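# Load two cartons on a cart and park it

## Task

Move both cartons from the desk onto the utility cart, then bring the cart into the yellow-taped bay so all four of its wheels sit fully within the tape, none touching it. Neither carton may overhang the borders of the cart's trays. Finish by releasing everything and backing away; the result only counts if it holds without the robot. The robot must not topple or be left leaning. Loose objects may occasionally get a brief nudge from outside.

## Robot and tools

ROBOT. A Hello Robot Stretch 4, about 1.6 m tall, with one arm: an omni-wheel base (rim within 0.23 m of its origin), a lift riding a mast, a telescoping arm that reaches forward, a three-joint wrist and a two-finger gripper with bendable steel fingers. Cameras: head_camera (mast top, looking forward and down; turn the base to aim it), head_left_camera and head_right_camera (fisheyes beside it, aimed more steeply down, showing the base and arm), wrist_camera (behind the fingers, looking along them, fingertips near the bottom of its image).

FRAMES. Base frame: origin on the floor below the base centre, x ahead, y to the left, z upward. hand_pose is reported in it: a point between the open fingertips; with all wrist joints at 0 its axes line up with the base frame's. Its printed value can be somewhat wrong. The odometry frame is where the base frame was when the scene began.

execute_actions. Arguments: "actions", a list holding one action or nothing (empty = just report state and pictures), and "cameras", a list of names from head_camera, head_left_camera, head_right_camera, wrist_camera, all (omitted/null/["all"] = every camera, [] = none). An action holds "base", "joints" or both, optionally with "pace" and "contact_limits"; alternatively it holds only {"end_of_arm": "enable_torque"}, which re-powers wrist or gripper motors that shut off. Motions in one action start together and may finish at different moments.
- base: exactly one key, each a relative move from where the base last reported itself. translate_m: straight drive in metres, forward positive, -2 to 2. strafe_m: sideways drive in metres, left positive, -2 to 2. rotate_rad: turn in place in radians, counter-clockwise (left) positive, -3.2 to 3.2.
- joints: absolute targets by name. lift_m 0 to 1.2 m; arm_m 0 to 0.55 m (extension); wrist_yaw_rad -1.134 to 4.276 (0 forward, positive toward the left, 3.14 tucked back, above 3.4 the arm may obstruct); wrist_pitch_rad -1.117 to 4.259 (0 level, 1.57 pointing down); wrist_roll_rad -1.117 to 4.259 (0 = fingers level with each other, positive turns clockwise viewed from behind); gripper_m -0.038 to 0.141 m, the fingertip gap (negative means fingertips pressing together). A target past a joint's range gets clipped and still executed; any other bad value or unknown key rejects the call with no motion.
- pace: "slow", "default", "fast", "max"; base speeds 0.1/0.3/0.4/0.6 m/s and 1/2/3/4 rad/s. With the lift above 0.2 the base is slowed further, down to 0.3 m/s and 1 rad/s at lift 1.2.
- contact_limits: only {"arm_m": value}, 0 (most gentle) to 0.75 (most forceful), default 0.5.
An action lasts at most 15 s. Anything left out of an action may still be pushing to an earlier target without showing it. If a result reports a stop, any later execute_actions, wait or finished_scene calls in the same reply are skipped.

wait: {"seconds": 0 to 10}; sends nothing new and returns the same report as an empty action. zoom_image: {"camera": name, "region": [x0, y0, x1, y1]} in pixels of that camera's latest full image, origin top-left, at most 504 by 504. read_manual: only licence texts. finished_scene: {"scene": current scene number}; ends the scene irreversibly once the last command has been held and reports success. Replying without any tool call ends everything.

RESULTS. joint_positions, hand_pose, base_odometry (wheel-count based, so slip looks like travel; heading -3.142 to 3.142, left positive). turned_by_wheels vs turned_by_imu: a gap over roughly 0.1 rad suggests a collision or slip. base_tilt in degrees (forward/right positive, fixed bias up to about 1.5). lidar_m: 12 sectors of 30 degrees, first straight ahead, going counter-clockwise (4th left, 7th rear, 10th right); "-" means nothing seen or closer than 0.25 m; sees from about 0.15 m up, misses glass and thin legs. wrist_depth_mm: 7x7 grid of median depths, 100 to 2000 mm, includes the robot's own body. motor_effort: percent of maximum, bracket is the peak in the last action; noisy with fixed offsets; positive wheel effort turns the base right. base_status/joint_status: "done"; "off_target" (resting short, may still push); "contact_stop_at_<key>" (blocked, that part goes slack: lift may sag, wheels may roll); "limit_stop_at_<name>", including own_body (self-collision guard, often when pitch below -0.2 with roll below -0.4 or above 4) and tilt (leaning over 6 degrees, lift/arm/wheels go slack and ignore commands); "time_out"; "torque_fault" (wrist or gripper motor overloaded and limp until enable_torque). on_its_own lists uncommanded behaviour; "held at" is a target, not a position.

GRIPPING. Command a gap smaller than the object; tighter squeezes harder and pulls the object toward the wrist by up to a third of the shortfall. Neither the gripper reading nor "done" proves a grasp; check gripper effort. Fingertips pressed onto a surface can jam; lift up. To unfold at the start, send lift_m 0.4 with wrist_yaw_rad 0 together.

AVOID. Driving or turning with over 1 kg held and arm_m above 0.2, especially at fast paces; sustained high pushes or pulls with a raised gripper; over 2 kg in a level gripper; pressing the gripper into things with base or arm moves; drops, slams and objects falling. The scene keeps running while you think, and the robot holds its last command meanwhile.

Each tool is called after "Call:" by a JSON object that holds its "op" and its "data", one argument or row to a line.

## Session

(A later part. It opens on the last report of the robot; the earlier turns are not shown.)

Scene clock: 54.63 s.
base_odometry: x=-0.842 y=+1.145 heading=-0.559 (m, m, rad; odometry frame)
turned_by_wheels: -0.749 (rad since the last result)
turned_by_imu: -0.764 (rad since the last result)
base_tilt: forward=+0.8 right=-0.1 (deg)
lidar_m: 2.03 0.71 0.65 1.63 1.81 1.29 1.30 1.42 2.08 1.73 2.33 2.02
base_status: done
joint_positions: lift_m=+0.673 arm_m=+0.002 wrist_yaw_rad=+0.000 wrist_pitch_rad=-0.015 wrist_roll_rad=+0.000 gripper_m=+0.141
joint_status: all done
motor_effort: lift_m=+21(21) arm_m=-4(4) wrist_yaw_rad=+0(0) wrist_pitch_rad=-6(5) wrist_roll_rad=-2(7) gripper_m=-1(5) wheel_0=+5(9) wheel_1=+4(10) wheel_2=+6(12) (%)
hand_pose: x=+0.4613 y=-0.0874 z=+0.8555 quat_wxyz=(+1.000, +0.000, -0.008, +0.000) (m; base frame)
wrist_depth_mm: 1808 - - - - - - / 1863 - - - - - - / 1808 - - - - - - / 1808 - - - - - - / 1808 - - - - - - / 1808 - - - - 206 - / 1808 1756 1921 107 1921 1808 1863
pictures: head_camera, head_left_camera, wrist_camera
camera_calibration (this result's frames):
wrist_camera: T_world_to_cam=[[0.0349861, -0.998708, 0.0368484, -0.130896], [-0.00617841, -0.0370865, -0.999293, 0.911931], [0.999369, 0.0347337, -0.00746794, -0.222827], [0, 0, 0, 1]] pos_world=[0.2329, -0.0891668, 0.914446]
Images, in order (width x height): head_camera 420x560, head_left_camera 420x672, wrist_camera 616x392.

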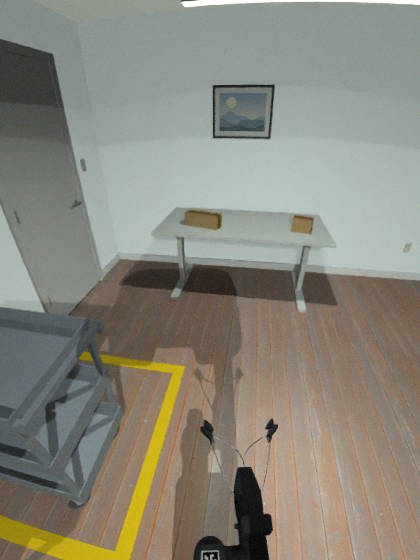

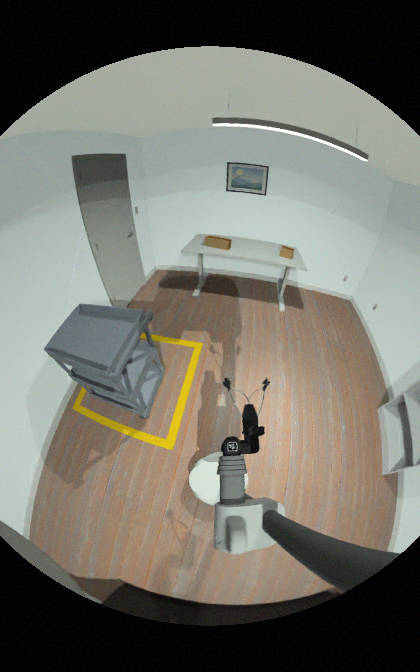

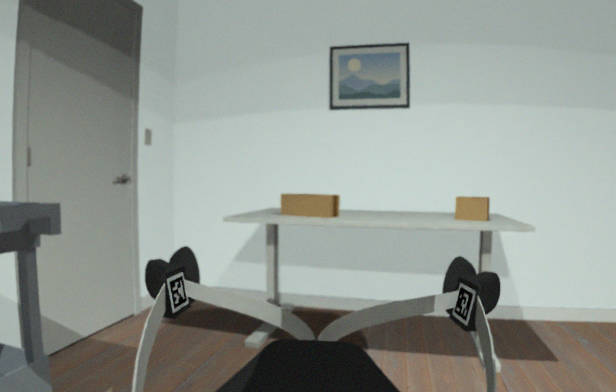

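Call:
{"op": "execute_actions", "data": {
  "actions": [
    {"base":{"translate_m":1.6},"joints":{"lift_m":1.1,"wrist_pitch_rad":1.57,"arm_m":0.35},"pace":"fast"}
  ]
}}

Scene clock: 60.37 s.
base_odometry: x=+0.515 y=+0.298 heading=-0.558 (m, m, rad; odometry frame)
turned_by_wheels: +0.000 (rad since the last result)
turned_by_imu: -0.002 (rad since the last result)
base_tilt: forward=+0.8 right=-0.1 (deg)
lidar_m: 0.45 0.48 1.32 1.30 0.96 0.84 2.89 2.55 2.25 1.03 0.53 0.45
base_status: done
joint_positions: lift_m=+1.100 arm_m=+0.349 wrist_yaw_rad=+0.000 wrist_pitch_rad=+1.570 wrist_roll_rad=+0.000 gripper_m=+0.141
joint_status: all done
motor_effort: lift_m=+23(26) arm_m=+4(5) wrist_yaw_rad=+0(1) wrist_pitch_rad=+1(1) wrist_roll_rad=+1(3) gripper_m=-3(0) wheel_0=+4(11) wheel_1=+2(14) wheel_2=-1(11) (%)
hand_pose: x=+0.5204 y=-0.0874 z=+0.9895 quat_wxyz=(+0.707, +0.000, +0.707, +0.000) (m; base frame)
wrist_depth_mm: 500 375 368 366 477 466 466 / 504 496 415 368 477 473 469 / 504 504 496 492 480 477 473 / 1281 504 500 492 488 480 473 / 1255 1255 1229 500 492 484 480 / 1281 1281 1255 1078 1229 207 1182 / 1281 1255 1281 106 1255 1205 1229
pictures: head_camera, head_left_camera, head_right_camera, wrist_camera
camera_calibration (this result's frames):
wrist_camera: T_world_to_cam=[[0.0365814, -0.998699, -0.0355271, -0.0671114], [-0.999091, -0.0373281, 0.0205872, 0.553737], [-0.0218866, 0.0347417, -0.999157, 1.23186], [0, 0, 0, 1]] pos_world=[0.58265, -0.0891509, 1.21703]
Images, in order (width x height): head_camera 420x560, head_left_camera 420x672, head_right_camera 420x672, wrist_camera 616x392.

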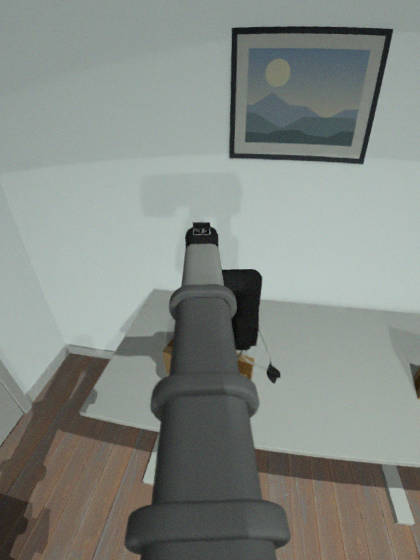

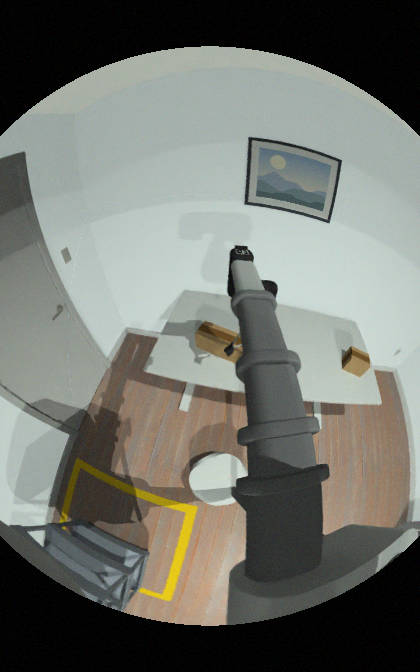

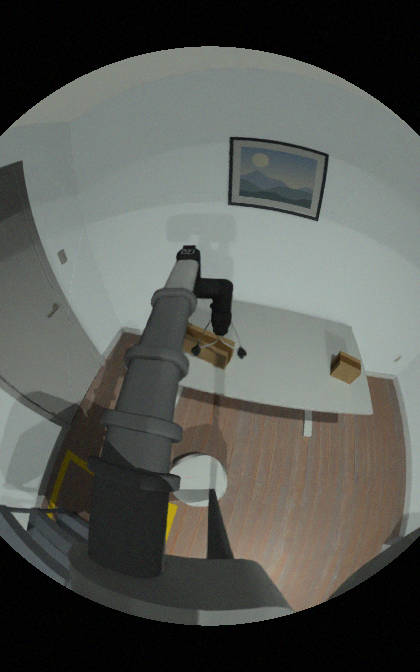

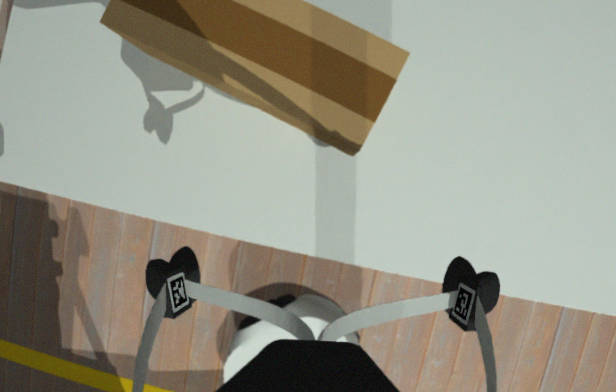

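Call:
{"op": "execute_actions", "data": {
  "actions": [
    {"base":{"strafe_m":0.068},"joints":{"wrist_roll_rad":-1.117,"arm_m":0.515}}
  ],
  "cameras": []
}}

Call:
{"op": "execute_actions", "data": {
  "actions": [
    {"base":{"translate_m":0.05},"joints":{"lift_m":1.0}}
  ],
  "cameras": ["head_right_camera","wrist_camera"]
}}

Scene clock: 62.80 s.
base_odometry: x=+0.550 y=+0.355 heading=-0.558 (m, m, rad; odometry frame)
turned_by_wheels: +0.000 (rad since the last result)
turned_by_imu: -0.001 (rad since the last result)
base_tilt: forward=+0.8 right=-0.1 (deg)
lidar_m: 0.46 0.52 1.22 1.26 0.93 0.79 2.86 2.59 2.33 1.09 0.59 0.47
base_status: done
joint_positions: lift_m=+1.100 arm_m=+0.514 wrist_yaw_rad=+0.000 wrist_pitch_rad=+1.570 wrist_roll_rad=-1.117 gripper_m=+0.141
joint_status: all done
motor_effort: lift_m=+23(22) arm_m=+4(4) wrist_yaw_rad=+0(0) wrist_pitch_rad=+0(3) wrist_roll_rad=-3(6) gripper_m=+0(2) wheel_0=-3(12) wheel_1=+4(12) wheel_2=+0(5) (%)
hand_pose: x=+0.6854 y=-0.0874 z=+0.9895 quat_wxyz=(+0.600, -0.375, +0.599, +0.374) (m; base frame)
wrist_depth_mm: 1255 1255 496 484 477 469 462 / 1281 1255 496 488 366 469 462 / 1281 1255 500 492 368 473 469 / 1281 1255 504 375 370 480 469 / 1281 1060 504 377 373 480 477 / 1308 1060 508 377 373 206 477 / 1308 1308 1281 107 375 484 473
pictures: none
No camera images: the call's "cameras" was empty. Leave "cameras" out to get every camera's image.

Scene clock: 64.23 s.
base_odometry: x=+0.593 y=+0.329 heading=-0.558 (m, m, rad; odometry frame)
turned_by_wheels: +0.000 (rad since the last result)
turned_by_imu: +0.000 (rad since the last result)
base_tilt: forward=+0.8 right=-0.1 (deg)
lidar_m: 0.41 0.47 1.25 1.23 0.96 0.83 2.93 2.60 2.33 1.01 0.52 0.43
base_status: done
joint_positions: lift_m=+1.000 arm_m=+0.514 wrist_yaw_rad=+0.000 wrist_pitch_rad=+1.570 wrist_roll_rad=-1.117 gripper_m=+0.141
joint_status: all done
motor_effort: lift_m=+16(23) arm_m=+4(5) wrist_yaw_rad=+1(0) wrist_pitch_rad=+3(3) wrist_roll_rad=-1(2) gripper_m=+0(1) wheel_0=+4(9) wheel_1=+4(10) wheel_2=-3(13) (%)
hand_pose: x=+0.6854 y=-0.0874 z=+0.8900 quat_wxyz=(+0.600, -0.375, +0.599, +0.374) (m; base frame)
wrist_depth_mm: 1182 399 394 384 379 373 366 / 1160 402 394 271 377 377 370 / 1182 404 397 273 382 377 373 / 1182 407 399 273 384 379 375 / 946 413 402 276 387 384 377 / 960 413 281 277 274 207 377 / 1078 946 407 107 392 384 382
pictures: head_right_camera, wrist_camera
camera_calibration (this result's frames):
wrist_camera: T_world_to_cam=[[0.913584, -0.405163, -0.0347384, -0.626589], [-0.404645, -0.914229, 0.0211478, 0.236014], [-0.0403271, -0.00526358, -0.999173, 1.14523], [0, 0, 0, 1]] pos_world=[0.714128, -0.0320711, 1.11753]
Images, in order (width x height): head_right_camera 420x672, wrist_camera 616x392.

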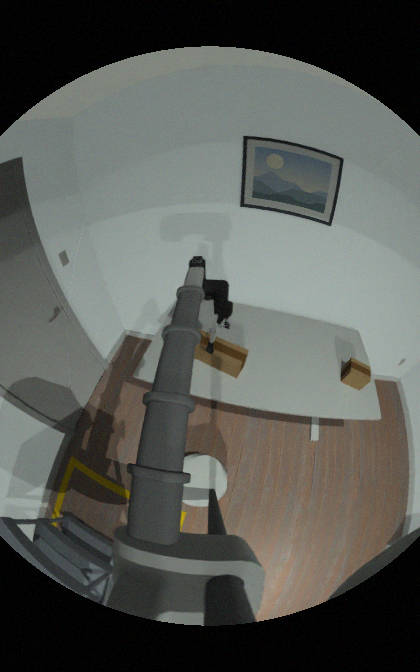

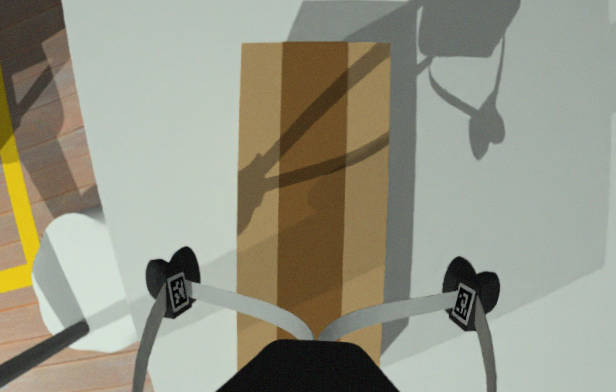

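Call:
{"op": "execute_actions", "data": {
  "actions": [
    {"base":{"strafe_m":0.027},"joints":{"arm_m":0.518,"lift_m":0.96}}
  ],
  "cameras": []
}}

Call:
{"op": "execute_actions", "data": {
  "actions": [
    {"joints":{"lift_m":0.915},"pace":"slow"}
  ],
  "cameras": []
}}

Call:
{"op": "execute_actions", "data": {
  "actions": [
    {"joints":{"gripper_m":0.05}}
  ],
  "cameras": []
}}

Call:
{"op": "execute_actions", "data": {
  "actions": [
    {"joints":{"lift_m":1.0},"pace":"slow"}
  ],
  "cameras": ["head_right_camera","wrist_camera"]
}}

Scene clock: 65.90 s.
base_odometry: x=+0.607 y=+0.352 heading=-0.558 (m, m, rad; odometry frame)
turned_by_wheels: +0.000 (rad since the last result)
turned_by_imu: +0.000 (rad since the last result)
base_tilt: forward=+0.8 right=-0.1 (deg)
lidar_m: 0.42 0.50 1.23 1.20 0.96 0.83 2.90 2.66 2.36 1.03 0.54 0.43
base_status: done
joint_positions: lift_m=+0.960 arm_m=+0.517 wrist_yaw_rad=+0.000 wrist_pitch_rad=+1.570 wrist_roll_rad=-1.117 gripper_m=+0.141
joint_status: all done
motor_effort: lift_m=+16(16) arm_m=+4(5) wrist_yaw_rad=+0(0) wrist_pitch_rad=+1(2) wrist_roll_rad=-3(4) gripper_m=+0(1) wheel_0=-1(11) wheel_1=+1(14) wheel_2=+0(1) (%)
hand_pose: x=+0.6884 y=-0.0874 z=+0.8500 quat_wxyz=(+0.600, -0.375, +0.599, +0.374) (m; base frame)
wrist_depth_mm: 366 362 353 347 342 336 332 / 368 362 353 231 229 338 332 / 1118 364 359 232 230 340 336 / 1118 366 357 235 232 340 338 / 917 368 362 235 232 342 340 / 917 370 240 236 234 207 342 / 917 373 366 107 351 345 342
pictures: none
No camera images: the call's "cameras" was empty. Leave "cameras" out to get every camera's image.

Scene clock: 67.13 s.
base_odometry: x=+0.607 y=+0.352 heading=-0.558 (m, m, rad; odometry frame)
turned_by_wheels: +0.000 (rad since the last result)
turned_by_imu: +0.000 (rad since the last result)
base_tilt: forward=+0.9 right=-0.1 (deg)
lidar_m: 0.44 0.52 1.22 1.22 1.02 0.84 2.91 2.66 2.35 1.00 0.51 0.42
base_status: not commanded
joint_positions: lift_m=+0.915 arm_m=+0.517 wrist_yaw_rad=+0.000 wrist_pitch_rad=+1.570 wrist_roll_rad=-1.117 gripper_m=+0.141
joint_status: all done
motor_effort: lift_m=+16(19) arm_m=+4(5) wrist_yaw_rad=+0(0) wrist_pitch_rad=+0(2) wrist_roll_rad=-1(2) gripper_m=-2(0) wheel_0=-1(1) wheel_1=+1(1) wheel_2=+0(0) (%)
hand_pose: x=+0.6884 y=-0.0874 z=+0.8050 quat_wxyz=(+0.600, -0.375, +0.599, +0.374) (m; base frame)
wrist_depth_mm: 319 312 307 244 296 293 289 / 319 315 190 186 184 294 290 / 322 317 191 188 186 297 291 / 324 319 192 189 186 297 294 / 866 322 193 190 187 300 296 / 878 324 195 190 188 206 297 / 878 324 196 107 189 303 298
pictures: none
No camera images: the call's "cameras" was empty. Leave "cameras" out to get every camera's image.

Scene clock: 69.07 s.
base_odometry: x=+0.607 y=+0.352 heading=-0.558 (m, m, rad; odometry frame)
turned_by_wheels: +0.000 (rad since the last result)
turned_by_imu: +0.000 (rad since the last result)
base_tilt: forward=+0.8 right=-0.1 (deg)
lidar_m: 0.41 0.50 1.21 1.20 1.00 0.84 2.92 2.65 2.37 0.99 0.52 0.43
base_status: not commanded
joint_positions: lift_m=+0.915 arm_m=+0.517 wrist_yaw_rad=+0.000 wrist_pitch_rad=+1.569 wrist_roll_rad=-1.117 gripper_m=+0.051
joint_status: all done
motor_effort: lift_m=+21(21) arm_m=+4(5) wrist_yaw_rad=+0(0) wrist_pitch_rad=+4(5) wrist_roll_rad=-2(1) gripper_m=-24(23) wheel_0=-1(1) wheel_1=+1(1) wheel_2=+0(0) (%)
hand_pose: x=+0.6886 y=-0.0874 z=+0.8046 quat_wxyz=(+0.600, -0.375, +0.599, +0.374) (m; base frame)
wrist_depth_mm: 317 310 166 163 160 290 286 / 319 314 168 165 162 290 287 / 319 314 170 167 164 293 289 / 322 315 173 169 167 294 290 / 854 319 175 172 169 297 291 / 878 317 178 174 171 180 293 / 878 320 180 107 174 300 -
pictures: none
No camera images: the call's "cameras" was empty. Leave "cameras" out to get every camera's image.

Scene clock: 70.67 s.
base_odometry: x=+0.607 y=+0.352 heading=-0.558 (m, m, rad; odometry frame)
turned_by_wheels: +0.000 (rad since the last result)
turned_by_imu: +0.000 (rad since the last result)
base_tilt: forward=+0.8 right=-0.1 (deg)
lidar_m: 0.42 0.51 1.21 1.19 0.98 0.83 2.91 2.63 2.37 1.01 0.52 0.43
base_status: not commanded
joint_positions: lift_m=+0.999 arm_m=+0.517 wrist_yaw_rad=+0.000 wrist_pitch_rad=+1.569 wrist_roll_rad=-1.117 gripper_m=+0.051
joint_status: all done
motor_effort: lift_m=+28(27) arm_m=+4(5) wrist_yaw_rad=+0(0) wrist_pitch_rad=+3(3) wrist_roll_rad=-2(1) gripper_m=-22(22) wheel_0=-1(1) wheel_1=+1(1) wheel_2=+0(0) (%)
hand_pose: x=+0.6886 y=-0.0874 z=+0.8890 quat_wxyz=(+0.600, -0.375, +0.599, +0.374) (m; base frame)
wrist_depth_mm: 1160 397 166 163 160 368 364 / 1160 399 168 165 162 373 368 / 1182 402 170 167 164 375 368 / 1182 404 173 169 167 377 368 / 946 407 175 172 169 377 375 / 960 407 177 174 171 180 377 / 1078 410 180 107 173 382 -
pictures: head_right_camera, wrist_camera
camera_calibration (this result's frames):
wrist_camera: T_world_to_cam=[[0.913683, -0.404986, -0.0341944, -0.630055], [-0.40448, -0.914308, 0.0209071, 0.237412], [-0.0397313, -0.0052715, -0.999196, 1.144], [0, 0, 0, 1]] pos_world=[0.717152, -0.0320655, 1.11657]
Images, in order (width x height): head_right_camera 420x672, wrist_camera 616x392.

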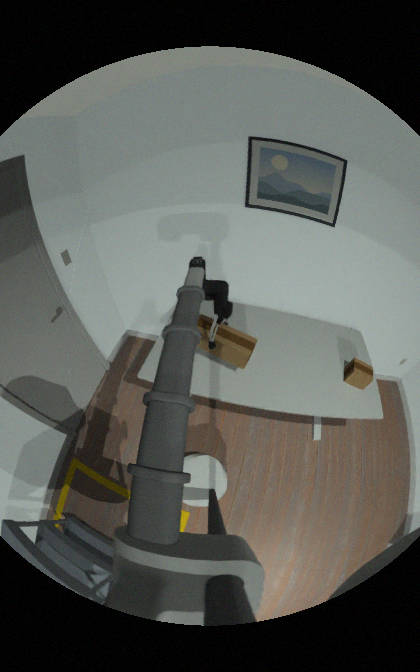

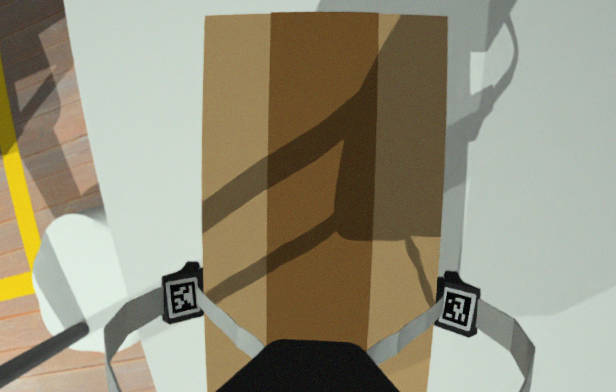

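Call:
{"op": "execute_actions", "data": {
  "actions": [
    {"joints":{"arm_m":0.2,"lift_m":1.09}}
  ],
  "cameras": []
}}

Call:
{"op": "execute_actions", "data": {
  "actions": [
    {"base":{"rotate_rad":2.87},"joints":{"wrist_roll_rad":0}}
  ],
  "cameras": []
}}

Call:
{"op": "execute_actions", "data": {
  "actions": [
    {"base":{"strafe_m":-0.55}}
  ],
  "cameras": ["head_left_camera","head_right_camera","wrist_camera"]
}}

Scene clock: 74.00 s.
base_odometry: x=+0.607 y=+0.352 heading=-0.558 (m, m, rad; odometry frame)
turned_by_wheels: +0.000 (rad since the last result)
turned_by_imu: +0.000 (rad since the last result)
base_tilt: forward=+0.8 right=-0.1 (deg)
lidar_m: 0.31 0.49 1.22 1.21 0.96 0.84 2.91 2.62 2.36 1.03 0.53 0.28
base_status: not commanded
joint_positions: lift_m=+1.089 arm_m=+0.201 wrist_yaw_rad=+0.000 wrist_pitch_rad=+1.569 wrist_roll_rad=-1.117 gripper_m=+0.051
joint_status: all done
motor_effort: lift_m=+28(29) arm_m=-4(8) wrist_yaw_rad=+1(1) wrist_pitch_rad=+3(8) wrist_roll_rad=-2(1) gripper_m=-24(25) wheel_0=-1(1) wheel_1=+1(1) wheel_2=+0(0) (%)
hand_pose: x=+0.3721 y=-0.0874 z=+0.9791 quat_wxyz=(+0.600, -0.375, +0.599, +0.374) (m; base frame)
wrist_depth_mm: 1229 1255 166 162 160 459 452 / 1281 1229 167 165 162 459 452 / 1281 1255 170 167 164 469 455 / 1281 1255 173 169 167 466 459 / 1308 1255 175 171 169 469 462 / 1281 1042 177 174 171 180 462 / 521 1281 181 107 174 469 -
pictures: none
No camera images: the call's "cameras" was empty. Leave "cameras" out to get every camera's image.

Scene clock: 77.43 s.
base_odometry: x=+0.607 y=+0.352 heading=+2.311 (m, m, rad; odometry frame)
turned_by_wheels: +2.869 (rad since the last result)
turned_by_imu: +2.927 (rad since the last result)
base_tilt: forward=+0.9 right=-0.2 (deg)
lidar_m: 0.25 2.95 2.35 2.51 0.70 0.44 0.42 0.46 0.57 1.20 1.25 0.25
base_status: done
joint_positions: lift_m=+1.089 arm_m=+0.201 wrist_yaw_rad=+0.000 wrist_pitch_rad=+1.569 wrist_roll_rad=+0.000 gripper_m=+0.051
joint_status: all done
motor_effort: lift_m=+27(28) arm_m=-4(4) wrist_yaw_rad=+0(0) wrist_pitch_rad=+5(8) wrist_roll_rad=+0(3) gripper_m=-24(24) wheel_0=-6(9) wheel_1=-5(5) wheel_2=-5(10) (%)
hand_pose: x=+0.3723 y=-0.0874 z=+0.9791 quat_wxyz=(+0.708, +0.000, +0.706, +0.000) (m; base frame)
wrist_depth_mm: 1205 1229 166 162 160 1008 1138 / 1255 1229 167 164 162 1160 1138 / 1229 1229 170 167 164 1160 1160 / 1255 1255 173 169 167 1182 1160 / 1255 1255 175 171 169 1182 1160 / 1281 1255 177 174 171 180 1182 / 1281 1281 180 106 174 1205 1205
pictures: none
No camera images: the call's "cameras" was empty. Leave "cameras" out to get every camera's image.

Scene clock: 80.60 s.
base_odometry: x=+1.013 y=+0.722 heading=+2.311 (m, m, rad; odometry frame)
turned_by_wheels: +0.000 (rad since the last result)
turned_by_imu: +0.003 (rad since the last result)
base_tilt: forward=+0.8 right=-0.1 (deg)
lidar_m: 0.25 0.85 2.96 2.91 0.63 0.43 0.43 1.06 0.71 0.65 0.67 0.25
base_status: done
joint_positions: lift_m=+1.089 arm_m=+0.201 wrist_yaw_rad=+0.000 wrist_pitch_rad=+1.569 wrist_roll_rad=+0.000 gripper_m=+0.051
joint_status: not commanded
motor_effort: lift_m=+27(27) arm_m=-4(4) wrist_yaw_rad=-1(0) wrist_pitch_rad=+4(6) wrist_roll_rad=-2(2) gripper_m=-25(24) wheel_0=+3(12) wheel_1=-4(13) wheel_2=+0(2) (%)
hand_pose: x=+0.3722 y=-0.0874 z=+0.9791 quat_wxyz=(+0.708, +0.000, +0.706, +0.000) (m; base frame)
wrist_depth_mm: 1229 1205 165 162 160 1118 854 / 1205 1229 167 164 162 1138 866 / 1229 1229 170 167 164 1182 891 / 1255 1255 173 169 167 1160 917 / 1255 1255 175 172 168 1182 917 / 1281 1255 177 174 171 180 917 / 1281 1281 180 107 174 1205 878
pictures: head_left_camera, head_right_camera, wrist_camera
camera_calibration (this result's frames):
wrist_camera: T_world_to_cam=[[0.0369569, -0.998686, -0.0354894, -0.0622344], [-0.999099, -0.0376676, 0.0195693, 0.406864], [-0.0208804, 0.0347342, -0.999178, 1.21789], [0, 0, 0, 1]] pos_world=[0.434227, -0.0891296, 1.20672]
Images, in order (width x height): head_left_camera 420x672, head_right_camera 420x672, wrist_camera 616x392.

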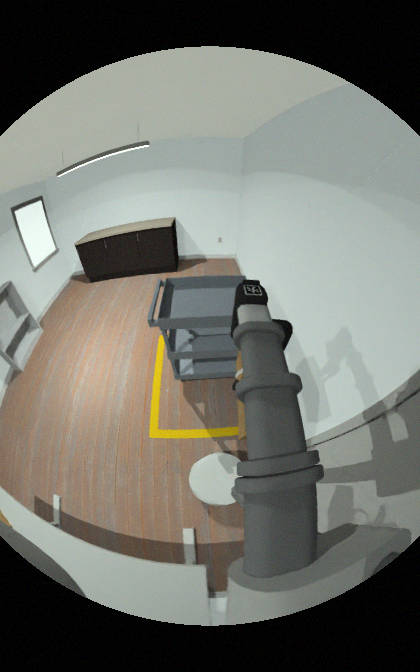

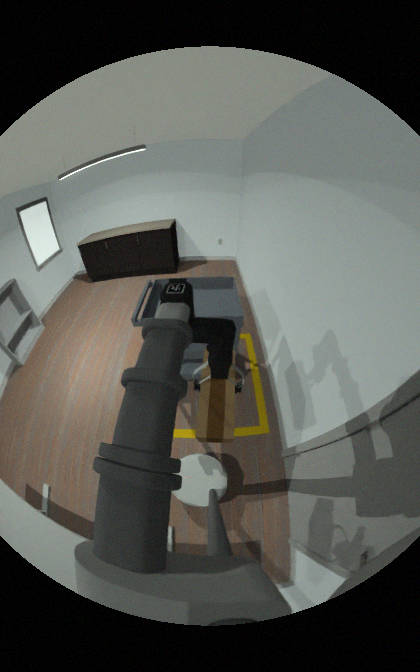

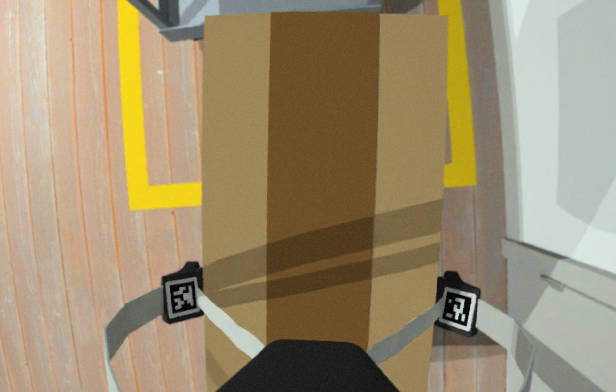

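Call:
{"op": "execute_actions", "data": {
  "actions": [
    {"base":{"translate_m":0.45}}
  ],
  "cameras": []
}}

Call:
{"op": "execute_actions", "data": {
  "actions": [
    {"joints":{"arm_m":0.45}}
  ],
  "cameras": ["head_left_camera","head_right_camera","wrist_camera"]
}}

Scene clock: 83.87 s.
base_odometry: x=+0.710 y=+1.054 heading=+2.311 (m, m, rad; odometry frame)
turned_by_wheels: +0.000 (rad since the last result)
turned_by_imu: -0.001 (rad since the last result)
base_tilt: forward=+0.9 right=-0.1 (deg)
lidar_m: 0.25 0.38 0.53 2.84 1.34 0.94 0.88 1.00 0.68 0.64 0.67 0.25
base_status: done
joint_positions: lift_m=+1.089 arm_m=+0.201 wrist_yaw_rad=+0.000 wrist_pitch_rad=+1.569 wrist_roll_rad=+0.000 gripper_m=+0.051
joint_status: not commanded
motor_effort: lift_m=+27(27) arm_m=-4(4) wrist_yaw_rad=+0(1) wrist_pitch_rad=+4(7) wrist_roll_rad=+0(0) gripper_m=-24(22) wheel_0=+3(9) wheel_1=+4(5) wheel_2=-4(18) (%)
hand_pose: x=+0.3722 y=-0.0874 z=+0.9791 quat_wxyz=(+0.708, +0.000, +0.706, +0.000) (m; base frame)
wrist_depth_mm: 413 407 165 163 160 976 798 / 413 410 168 164 162 976 820 / 418 413 170 167 164 1008 854 / 424 418 173 169 166 1205 866 / 1255 1255 175 171 169 1182 878 / 1281 1255 177 174 171 180 878 / 1308 1281 180 107 174 1205 854
pictures: none
No camera images: the call's "cameras" was empty. Leave "cameras" out to get every camera's image.

Scene clock: 85.73 s.
base_odometry: x=+0.710 y=+1.054 heading=+2.311 (m, m, rad; odometry frame)
turned_by_wheels: +0.000 (rad since the last result)
turned_by_imu: +0.000 (rad since the last result)
base_tilt: forward=+0.8 right=-0.1 (deg)
lidar_m: 0.36 0.40 0.53 2.82 1.37 0.93 0.87 1.01 0.68 0.65 0.66 0.38
base_status: not commanded
joint_positions: lift_m=+1.089 arm_m=+0.449 wrist_yaw_rad=+0.000 wrist_pitch_rad=+1.569 wrist_roll_rad=+0.000 gripper_m=+0.051
joint_status: all done
motor_effort: lift_m=+27(27) arm_m=+4(6) wrist_yaw_rad=-1(1) wrist_pitch_rad=+6(8) wrist_roll_rad=+0(0) gripper_m=-24(25) wheel_0=+3(3) wheel_1=+4(4) wheel_2=-4(5) (%)
hand_pose: x=+0.6207 y=-0.0874 z=+0.9791 quat_wxyz=(+0.708, +0.000, +0.706, +0.000) (m; base frame)
wrist_depth_mm: 404 404 165 163 160 1042 768 / 415 410 167 164 162 1060 788 / 418 415 170 167 164 1042 809 / 421 415 172 169 167 1060 831 / 424 418 175 172 169 1078 842 / 427 421 177 174 171 180 842 / 433 427 180 107 174 1098 820
pictures: head_left_camera, head_right_camera, wrist_camera
camera_calibration (this result's frames):
wrist_camera: T_world_to_cam=[[0.0370574, -0.998683, -0.0354865, -0.0714827], [-0.999097, -0.0377653, 0.0194904, 0.6552], [-0.0208049, 0.0347322, -0.99918, 1.22304], [0, 0, 0, 1]] pos_world=[0.682703, -0.0891235, 1.20673]
Images, in order (width x height): head_left_camera 420x672, head_right_camera 420x672, wrist_camera 616x392.

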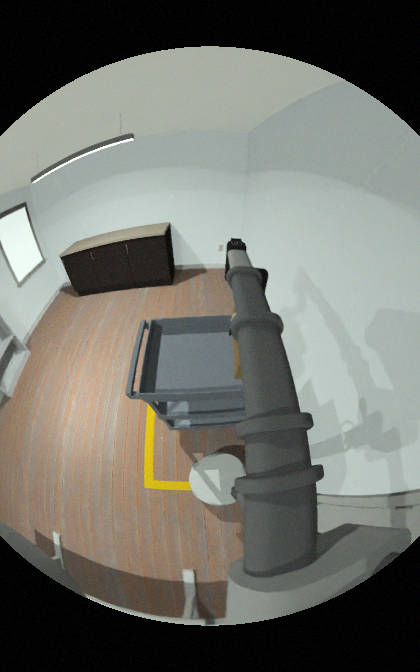

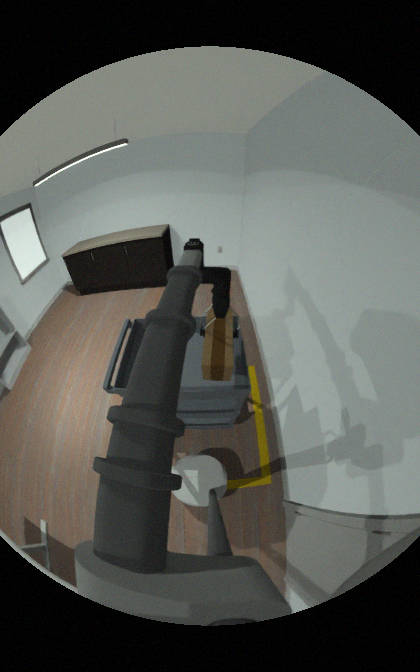

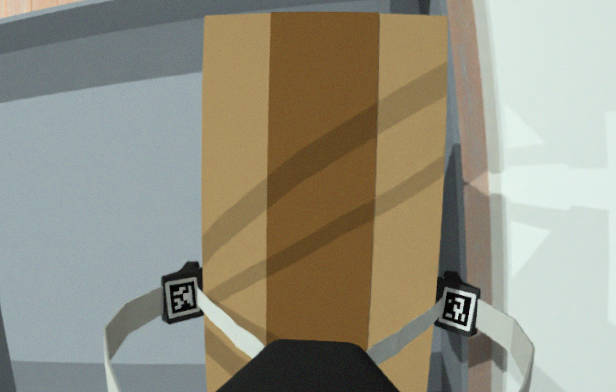

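Call:
{"op": "execute_actions", "data": {
  "actions": [
    {"base":{"strafe_m":0.04},"joints":{"arm_m":0.483,"wrist_roll_rad":-0.1,"lift_m":1.045}}
  ],
  "cameras": ["head_left_camera","head_right_camera","wrist_camera"]
}}

Call:
{"op": "zoom_image", "data": {
  "camera": "head_right_camera",
  "region": [100, 280, 300, 440]
}}

Scene clock: 88.00 s.
base_odometry: x=+0.680 y=+1.028 heading=+2.311 (m, m, rad; odometry frame)
turned_by_wheels: +0.000 (rad since the last result)
turned_by_imu: -0.001 (rad since the last result)
base_tilt: forward=+0.8 right=-0.1 (deg)
lidar_m: 0.37 0.40 0.53 2.80 1.35 0.95 0.87 1.06 0.71 0.67 0.68 0.40
base_status: done
joint_positions: lift_m=+1.045 arm_m=+0.482 wrist_yaw_rad=+0.000 wrist_pitch_rad=+1.569 wrist_roll_rad=-0.100 gripper_m=+0.051
joint_status: all done
motor_effort: lift_m=+21(25) arm_m=+4(4) wrist_yaw_rad=-1(1) wrist_pitch_rad=+4(8) wrist_roll_rad=-1(6) gripper_m=-23(24) wheel_0=-4(11) wheel_1=+2(15) wheel_2=+0(3) (%)
hand_pose: x=+0.6537 y=-0.0874 z=+0.9346 quat_wxyz=(+0.707, -0.035, +0.706, +0.035) (m; base frame)
wrist_depth_mm: 366 362 165 162 160 327 831 / 368 364 167 164 162 338 831 / 373 368 170 167 164 349 842 / 377 370 172 169 167 351 866 / 379 375 175 172 169 353 878 / 384 375 177 174 171 180 866 / 384 379 180 107 174 343 854
pictures: head_left_camera, head_right_camera, wrist_camera
camera_calibration (this result's frames):
wrist_camera: T_world_to_cam=[[0.136232, -0.990048, -0.0352925, -0.138543], [-0.990381, -0.136975, 0.0195571, 0.674596], [-0.0241967, 0.0322887, -0.999186, 1.18127], [0, 0, 0, 1]] pos_world=[0.715564, -0.0829035, 1.16223]
Images, in order (width x height): head_left_camera 420x672, head_right_camera 420x672, wrist_camera 616x392.

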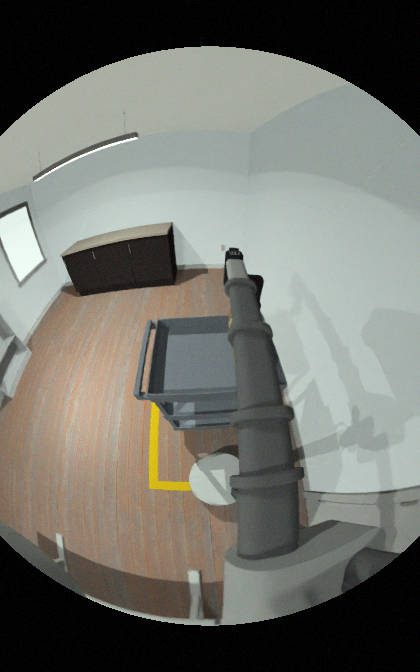

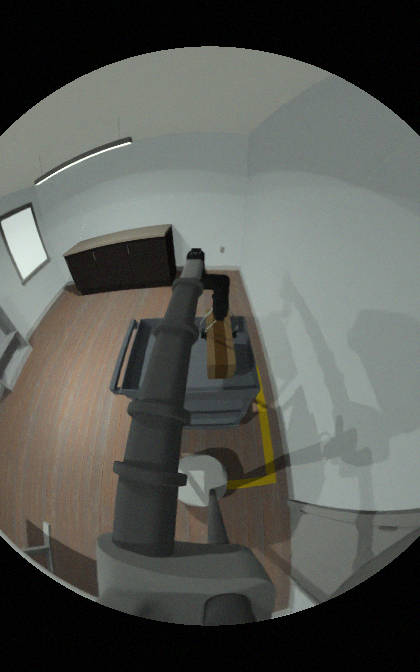

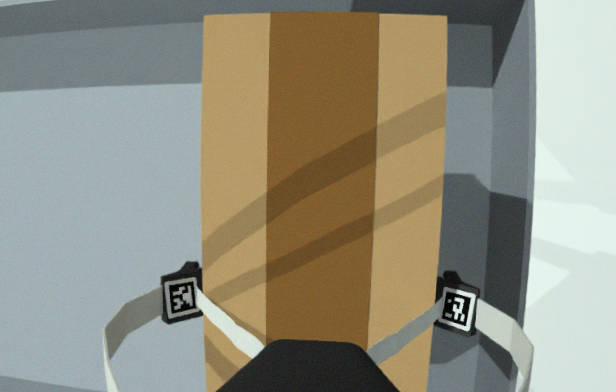

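Region (100, 280, 300, 440) of head_right_camera's 420x672 image, scaled by 2.520, with more detail than that image has; it fills the top 403 rows of this view, and the rest is white.

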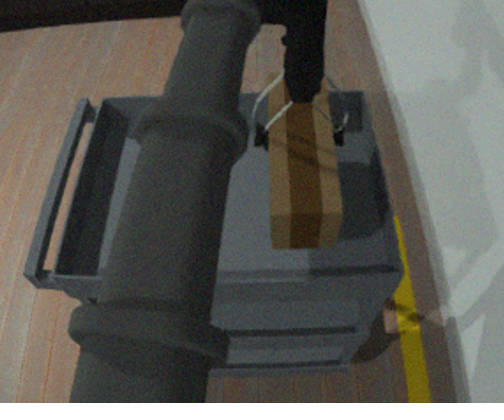

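Call:
{"op": "execute_actions", "data": {
  "actions": [
    {"joints":{"lift_m":0.972,"arm_m":0.465},"pace":"slow"}
  ],
  "cameras": []
}}

Call:
{"op": "execute_actions", "data": {
  "actions": [
    {"joints":{"gripper_m":0.13}}
  ],
  "cameras": []
}}

Call:
{"op": "execute_actions", "data": {
  "actions": [
    {"joints":{"lift_m":1.15}}
  ],
  "cameras": ["wrist_camera","head_right_camera"]
}}

Scene clock: 90.03 s.
base_odometry: x=+0.680 y=+1.028 heading=+2.311 (m, m, rad; odometry frame)
turned_by_wheels: +0.000 (rad since the last result)
turned_by_imu: +0.000 (rad since the last result)
base_tilt: forward=+0.9 right=-0.1 (deg)
lidar_m: 0.37 0.39 0.54 2.79 1.35 0.91 0.83 1.07 0.73 0.68 0.69 0.41
base_status: not commanded
joint_positions: lift_m=+0.972 arm_m=+0.466 wrist_yaw_rad=+0.000 wrist_pitch_rad=+1.571 wrist_roll_rad=-0.100 gripper_m=+0.050
joint_status: all done
motor_effort: lift_m=+17(19) arm_m=-4(5) wrist_yaw_rad=-1(0) wrist_pitch_rad=-1(6) wrist_roll_rad=-2(0) gripper_m=-21(23) wheel_0=-4(5) wheel_1=+2(3) wheel_2=+0(0) (%)
hand_pose: x=+0.6367 y=-0.0874 z=+0.8620 quat_wxyz=(+0.706, -0.035, +0.706, +0.035) (m; base frame)
wrist_depth_mm: 294 290 169 167 165 276 - / 297 293 171 168 166 277 253 / 298 296 172 169 167 281 252 / 301 297 174 171 168 282 252 / 303 300 175 172 170 283 249 / 306 301 176 174 172 182 246 / 309 304 178 107 173 289 -
pictures: none
No camera images: the call's "cameras" was empty. Leave "cameras" out to get every camera's image.

Scene clock: 91.77 s.
base_odometry: x=+0.680 y=+1.028 heading=+2.311 (m, m, rad; odometry frame)
turned_by_wheels: +0.000 (rad since the last result)
turned_by_imu: +0.000 (rad since the last result)
base_tilt: forward=+0.8 right=-0.1 (deg)
lidar_m: 0.38 0.36 0.52 2.79 1.38 0.90 0.87 1.05 0.71 0.68 0.71 0.40
base_status: not commanded
joint_positions: lift_m=+0.973 arm_m=+0.466 wrist_yaw_rad=+0.000 wrist_pitch_rad=+1.570 wrist_roll_rad=-0.100 gripper_m=+0.130
joint_status: all done
motor_effort: lift_m=+14(17) arm_m=-4(4) wrist_yaw_rad=+1(2) wrist_pitch_rad=+2(12) wrist_roll_rad=-2(2) gripper_m=-2(22) wheel_0=-3(4) wheel_1=+1(2) wheel_2=+0(0) (%)
hand_pose: x=+0.6367 y=-0.0874 z=+0.8622 quat_wxyz=(+0.707, -0.035, +0.706, +0.035) (m; base frame)
wrist_depth_mm: 297 294 287 170 168 278 - / 298 294 174 171 170 281 252 / 303 298 175 172 171 283 253 / 303 298 176 174 172 286 252 / 306 303 178 175 173 287 251 / 309 304 179 176 175 209 246 / 310 307 180 107 176 291 -
pictures: none
No camera images: the call's "cameras" was empty. Leave "cameras" out to get every camera's image.

Scene clock: 93.60 s.
base_odometry: x=+0.680 y=+1.028 heading=+2.311 (m, m, rad; odometry frame)
turned_by_wheels: +0.000 (rad since the last result)
turned_by_imu: +0.000 (rad since the last result)
base_tilt: forward=+0.8 right=-0.1 (deg)
lidar_m: 0.37 0.39 0.55 2.77 1.37 0.91 0.86 1.04 0.71 0.68 0.71 0.41
base_status: not commanded
joint_positions: lift_m=+1.150 arm_m=+0.466 wrist_yaw_rad=+0.000 wrist_pitch_rad=+1.570 wrist_roll_rad=-0.100 gripper_m=+0.130
joint_status: all done
motor_effort: lift_m=+23(24) arm_m=-4(4) wrist_yaw_rad=+1(1) wrist_pitch_rad=+2(3) wrist_roll_rad=-2(0) gripper_m=-2(2) wheel_0=-4(4) wheel_1=+1(1) wheel_2=+0(0) (%)
hand_pose: x=+0.6368 y=-0.0874 z=+1.0394 quat_wxyz=(+0.707, -0.035, +0.706, +0.035) (m; base frame)
wrist_depth_mm: 430 442 445 427 433 1118 878 / 477 473 466 459 455 1060 891 / 484 480 473 345 455 1060 891 / 488 480 480 349 462 1078 891 / 492 484 480 353 466 1042 878 / 496 488 477 355 355 466 866 / 496 488 484 107 473 1008 854
pictures: head_right_camera, wrist_camera
camera_calibration (this result's frames):
wrist_camera: T_world_to_cam=[[0.136065, -0.990066, -0.0354274, -0.132297], [-0.99038, -0.136843, 0.0205415, 0.654795], [-0.0251854, 0.0322916, -0.999161, 1.2862], [0, 0, 0, 1]] pos_world=[0.69889, -0.0829118, 1.26698]
Images, in order (width x height): head_right_camera 420x672, wrist_camera 616x392.

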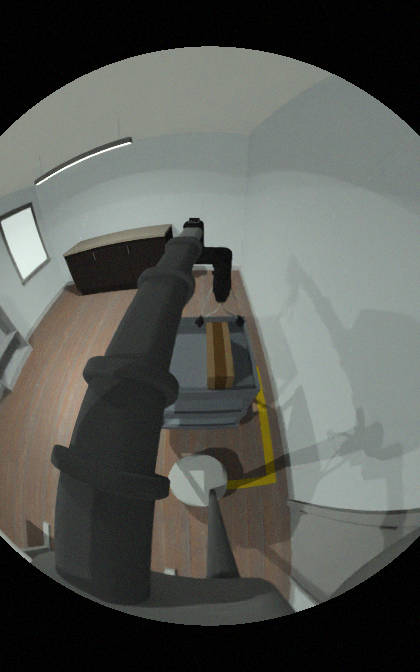

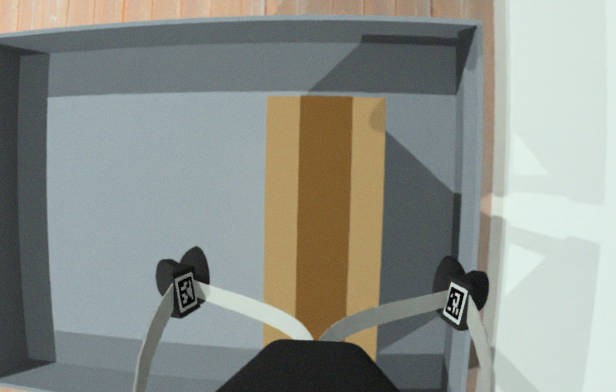

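Call:
{"op": "execute_actions", "data": {
  "actions": [
    {"base":{"strafe_m":1.23},"joints":{"arm_m":0.1,"lift_m":1.1,"gripper_m":0.141,"wrist_roll_rad":0}}
  ],
  "cameras": []
}}

Call:
{"op": "execute_actions", "data": {
  "actions": [
    {"base":{"rotate_rad":3.08}}
  ],
  "cameras": []
}}

Call:
{"op": "execute_actions", "data": {
  "actions": [
    {"base":{"translate_m":0.5},"joints":{"arm_m":0.35}}
  ],
  "cameras": ["head_left_camera","head_right_camera","wrist_camera"]
}}

Scene clock: 101.23 s.
base_odometry: x=-0.228 y=+0.198 heading=+2.311 (m, m, rad; odometry frame)
turned_by_wheels: +0.000 (rad since the last result)
turned_by_imu: -0.009 (rad since the last result)
base_tilt: forward=+0.8 right=-0.1 (deg)
lidar_m: 2.34 2.41 1.58 1.52 1.86 1.03 0.94 0.99 1.25 1.92 0.89 1.13
base_status: done
joint_positions: lift_m=+1.100 arm_m=+0.101 wrist_yaw_rad=+0.000 wrist_pitch_rad=+1.570 wrist_roll_rad=+0.000 gripper_m=+0.141
joint_status: all done
motor_effort: lift_m=+17(20) arm_m=-5(6) wrist_yaw_rad=+1(0) wrist_pitch_rad=+0(1) wrist_roll_rad=+0(1) gripper_m=-1(2) wheel_0=-2(12) wheel_1=-1(8) wheel_2=+0(1) (%)
hand_pose: x=+0.2719 y=-0.0874 z=+0.9900 quat_wxyz=(+0.707, +0.000, +0.707, +0.000) (m; base frame)
wrist_depth_mm: 1229 1255 1205 1205 1182 1160 1160 / 1229 1229 1205 1205 1182 1182 1160 / 1255 1255 1205 1229 1182 1160 1182 / 1255 1255 1229 1229 1205 1205 1182 / 1308 1255 1229 1008 1205 1205 1182 / 1281 1281 1042 1008 1229 207 1205 / 1308 1281 1281 107 1229 1205 1205
pictures: none
No camera images: the call's "cameras" was empty. Leave "cameras" out to get every camera's image.

Scene clock: 104.90 s.
base_odometry: x=-0.228 y=+0.198 heading=-0.894 (m, m, rad; odometry frame)
turned_by_wheels: +3.079 (rad since the last result)
turned_by_imu: +3.142 (rad since the last result)
base_tilt: forward=+0.9 right=-0.1 (deg)
lidar_m: 0.92 0.92 1.20 1.93 0.93 1.08 2.37 2.41 1.62 1.51 1.80 1.90
base_status: done
joint_positions: lift_m=+1.100 arm_m=+0.101 wrist_yaw_rad=+0.000 wrist_pitch_rad=+1.570 wrist_roll_rad=+0.000 gripper_m=+0.141
joint_status: not commanded
motor_effort: lift_m=+20(20) arm_m=-5(5) wrist_yaw_rad=+0(0) wrist_pitch_rad=+1(1) wrist_roll_rad=-1(2) gripper_m=+0(1) wheel_0=-4(10) wheel_1=-4(13) wheel_2=-5(10) (%)
hand_pose: x=+0.2719 y=-0.0874 z=+0.9897 quat_wxyz=(+0.707, +0.000, +0.707, +0.000) (m; base frame)
wrist_depth_mm: 1255 1229 1182 1182 1182 1160 1138 / 1229 1229 1205 1182 1205 1160 1160 / 1255 1255 1229 1205 1205 1182 1160 / 1281 1255 1229 1229 1205 1182 1182 / 1281 1281 1229 1025 1229 1205 1182 / 1308 1255 1042 1008 1205 207 1182 / 1308 1281 1281 107 1229 1205 1205
pictures: none
No camera images: the call's "cameras" was empty. Leave "cameras" out to get every camera's image.

Scene clock: 108.03 s.
base_odometry: x=+0.085 y=-0.191 heading=-0.893 (m, m, rad; odometry frame)
turned_by_wheels: +0.000 (rad since the last result)
turned_by_imu: -0.001 (rad since the last result)
base_tilt: forward=+0.9 right=-0.1 (deg)
lidar_m: 0.42 0.43 0.59 1.21 1.35 1.25 2.87 2.89 1.69 1.71 1.72 0.47
base_status: done
joint_positions: lift_m=+1.100 arm_m=+0.349 wrist_yaw_rad=+0.000 wrist_pitch_rad=+1.570 wrist_roll_rad=+0.000 gripper_m=+0.141
joint_status: all done
motor_effort: lift_m=+20(20) arm_m=+4(4) wrist_yaw_rad=+0(0) wrist_pitch_rad=+2(1) wrist_roll_rad=+1(0) gripper_m=-2(0) wheel_0=+5(8) wheel_1=+2(6) wheel_2=-4(13) (%)
hand_pose: x=+0.5204 y=-0.0874 z=+0.9897 quat_wxyz=(+0.707, +0.000, +0.707, +0.000) (m; base frame)
wrist_depth_mm: 500 496 370 366 477 1182 1160 / 504 500 373 436 480 1160 1160 / 504 504 496 488 484 1182 1160 / 512 508 500 492 488 1205 1182 / 517 508 508 496 496 1205 1205 / 1308 1281 1255 1078 1229 207 1205 / 1308 1281 1281 107 1255 1205 1205
pictures: head_left_camera, head_right_camera, wrist_camera
camera_calibration (this result's frames):
wrist_camera: T_world_to_cam=[[0.0368214, -0.99869, -0.0355287, -0.0672241], [-0.999081, -0.03757, 0.0206382, 0.553623], [-0.021946, 0.0347362, -0.999156, 1.23213], [0, 0, 0, 1]] pos_world=[0.58263, -0.0891358, 1.21727]
Images, in order (width x height): head_left_camera 420x672, head_right_camera 420x672, wrist_camera 616x392.

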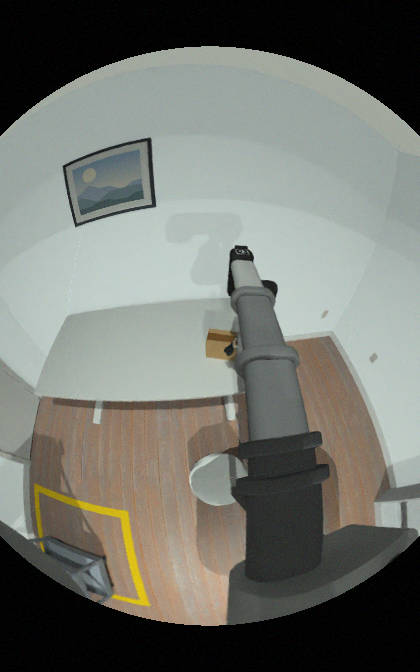

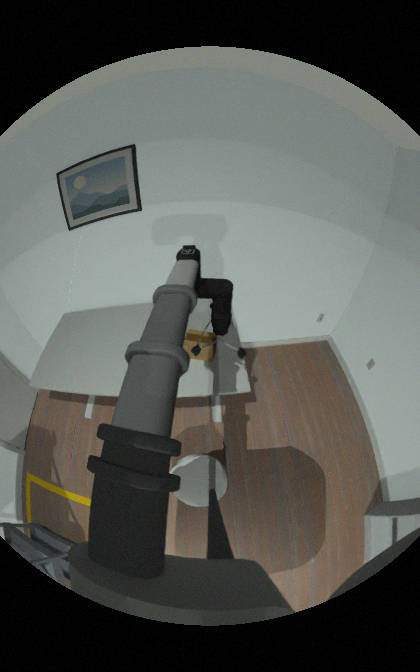

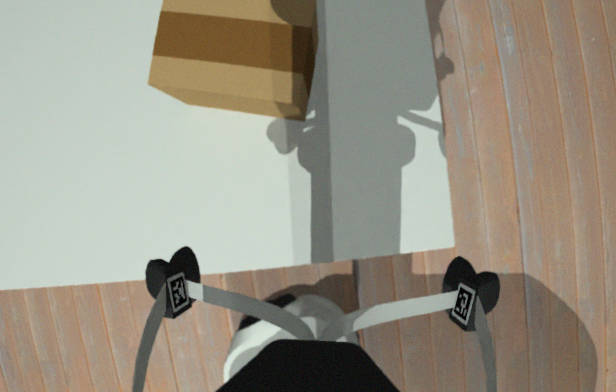

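Call:
{"op": "execute_actions", "data": {
  "actions": [
    {"base":{"strafe_m":0.087},"joints":{"wrist_roll_rad":1.678,"arm_m":0.506}}
  ],
  "cameras": []
}}

Call:
{"op": "execute_actions", "data": {
  "actions": [
    {"base":{"translate_m":0.05},"joints":{"lift_m":1.02}}
  ],
  "cameras": ["head_right_camera","wrist_camera"]
}}

Scene clock: 110.17 s.
base_odometry: x=+0.153 y=-0.137 heading=-0.893 (m, m, rad; odometry frame)
turned_by_wheels: +0.000 (rad since the last result)
turned_by_imu: -0.001 (rad since the last result)
base_tilt: forward=+0.8 right=-0.1 (deg)
lidar_m: 0.42 0.40 0.57 1.20 1.34 1.18 2.89 2.91 1.78 1.80 1.84 0.45
base_status: done
joint_positions: lift_m=+1.100 arm_m=+0.505 wrist_yaw_rad=+0.000 wrist_pitch_rad=+1.570 wrist_roll_rad=+1.678 gripper_m=+0.141
joint_status: all done
motor_effort: lift_m=+20(20) arm_m=+4(4) wrist_yaw_rad=+0(0) wrist_pitch_rad=+2(0) wrist_roll_rad=+0(7) gripper_m=+0(1) wheel_0=-2(12) wheel_1=+2(13) wheel_2=+0(1) (%)
hand_pose: x=+0.6764 y=-0.0874 z=+0.9897 quat_wxyz=(+0.473, +0.526, +0.472, -0.526) (m; base frame)
wrist_depth_mm: 1008 1229 1205 1205 484 1205 1160 / 960 1205 492 488 480 1182 1182 / 500 496 500 492 488 1205 1205 / 504 500 496 375 492 991 976 / 508 500 379 377 492 492 991 / 508 508 379 377 492 207 1229 / 508 508 504 107 496 496 1229
pictures: none
No camera images: the call's "cameras" was empty. Leave "cameras" out to get every camera's image.

Scene clock: 111.50 s.
base_odometry: x=+0.184 y=-0.175 heading=-0.893 (m, m, rad; odometry frame)
turned_by_wheels: +0.000 (rad since the last result)
turned_by_imu: +0.000 (rad since the last result)
base_tilt: forward=+0.9 right=-0.1 (deg)
lidar_m: 0.37 0.38 0.51 1.05 1.44 1.23 2.88 2.96 1.75 1.79 1.83 0.41
base_status: done
joint_positions: lift_m=+1.020 arm_m=+0.505 wrist_yaw_rad=+0.000 wrist_pitch_rad=+1.570 wrist_roll_rad=+1.678 gripper_m=+0.141
joint_status: all done
motor_effort: lift_m=+16(19) arm_m=+4(5) wrist_yaw_rad=+0(0) wrist_pitch_rad=+2(4) wrist_roll_rad=-1(0) gripper_m=-1(1) wheel_0=+5(9) wheel_1=+4(9) wheel_2=-3(12) (%)
hand_pose: x=+0.6764 y=-0.0874 z=+0.9100 quat_wxyz=(+0.473, +0.526, +0.472, -0.526) (m; base frame)
wrist_depth_mm: 917 1138 1118 410 407 404 1098 / 820 418 413 413 410 404 1118 / 418 415 413 410 410 404 1098 / 424 418 415 294 294 407 904 / 424 421 418 296 296 410 654 / 427 421 415 297 297 207 410 / 424 421 421 107 415 413 410
pictures: head_right_camera, wrist_camera
camera_calibration (this result's frames):
wrist_camera: T_world_to_cam=[[-0.996882, 0.0699898, -0.0364294, 0.717645], [0.0692355, 0.997367, 0.0215725, 0.0781441], [0.0378434, 0.018983, -0.999103, 1.11403], [0, 0, 0, 1]] pos_world=[0.667839, -0.149314, 1.13749]
Images, in order (width x height): head_right_camera 420x672, wrist_camera 616x392.

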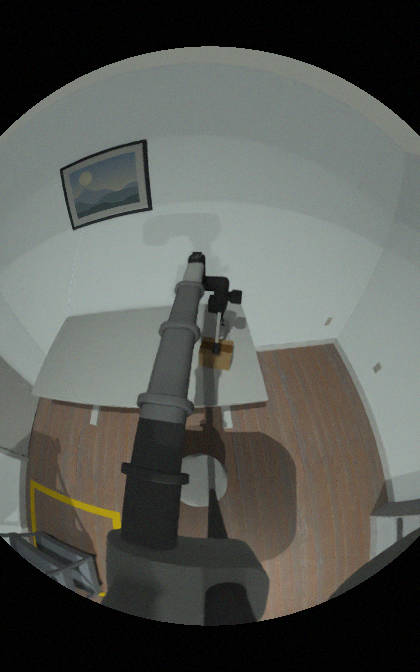

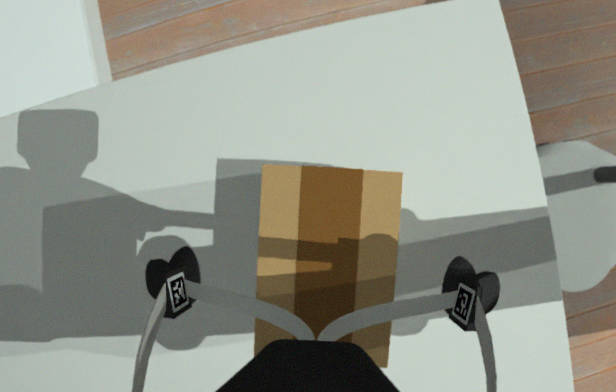

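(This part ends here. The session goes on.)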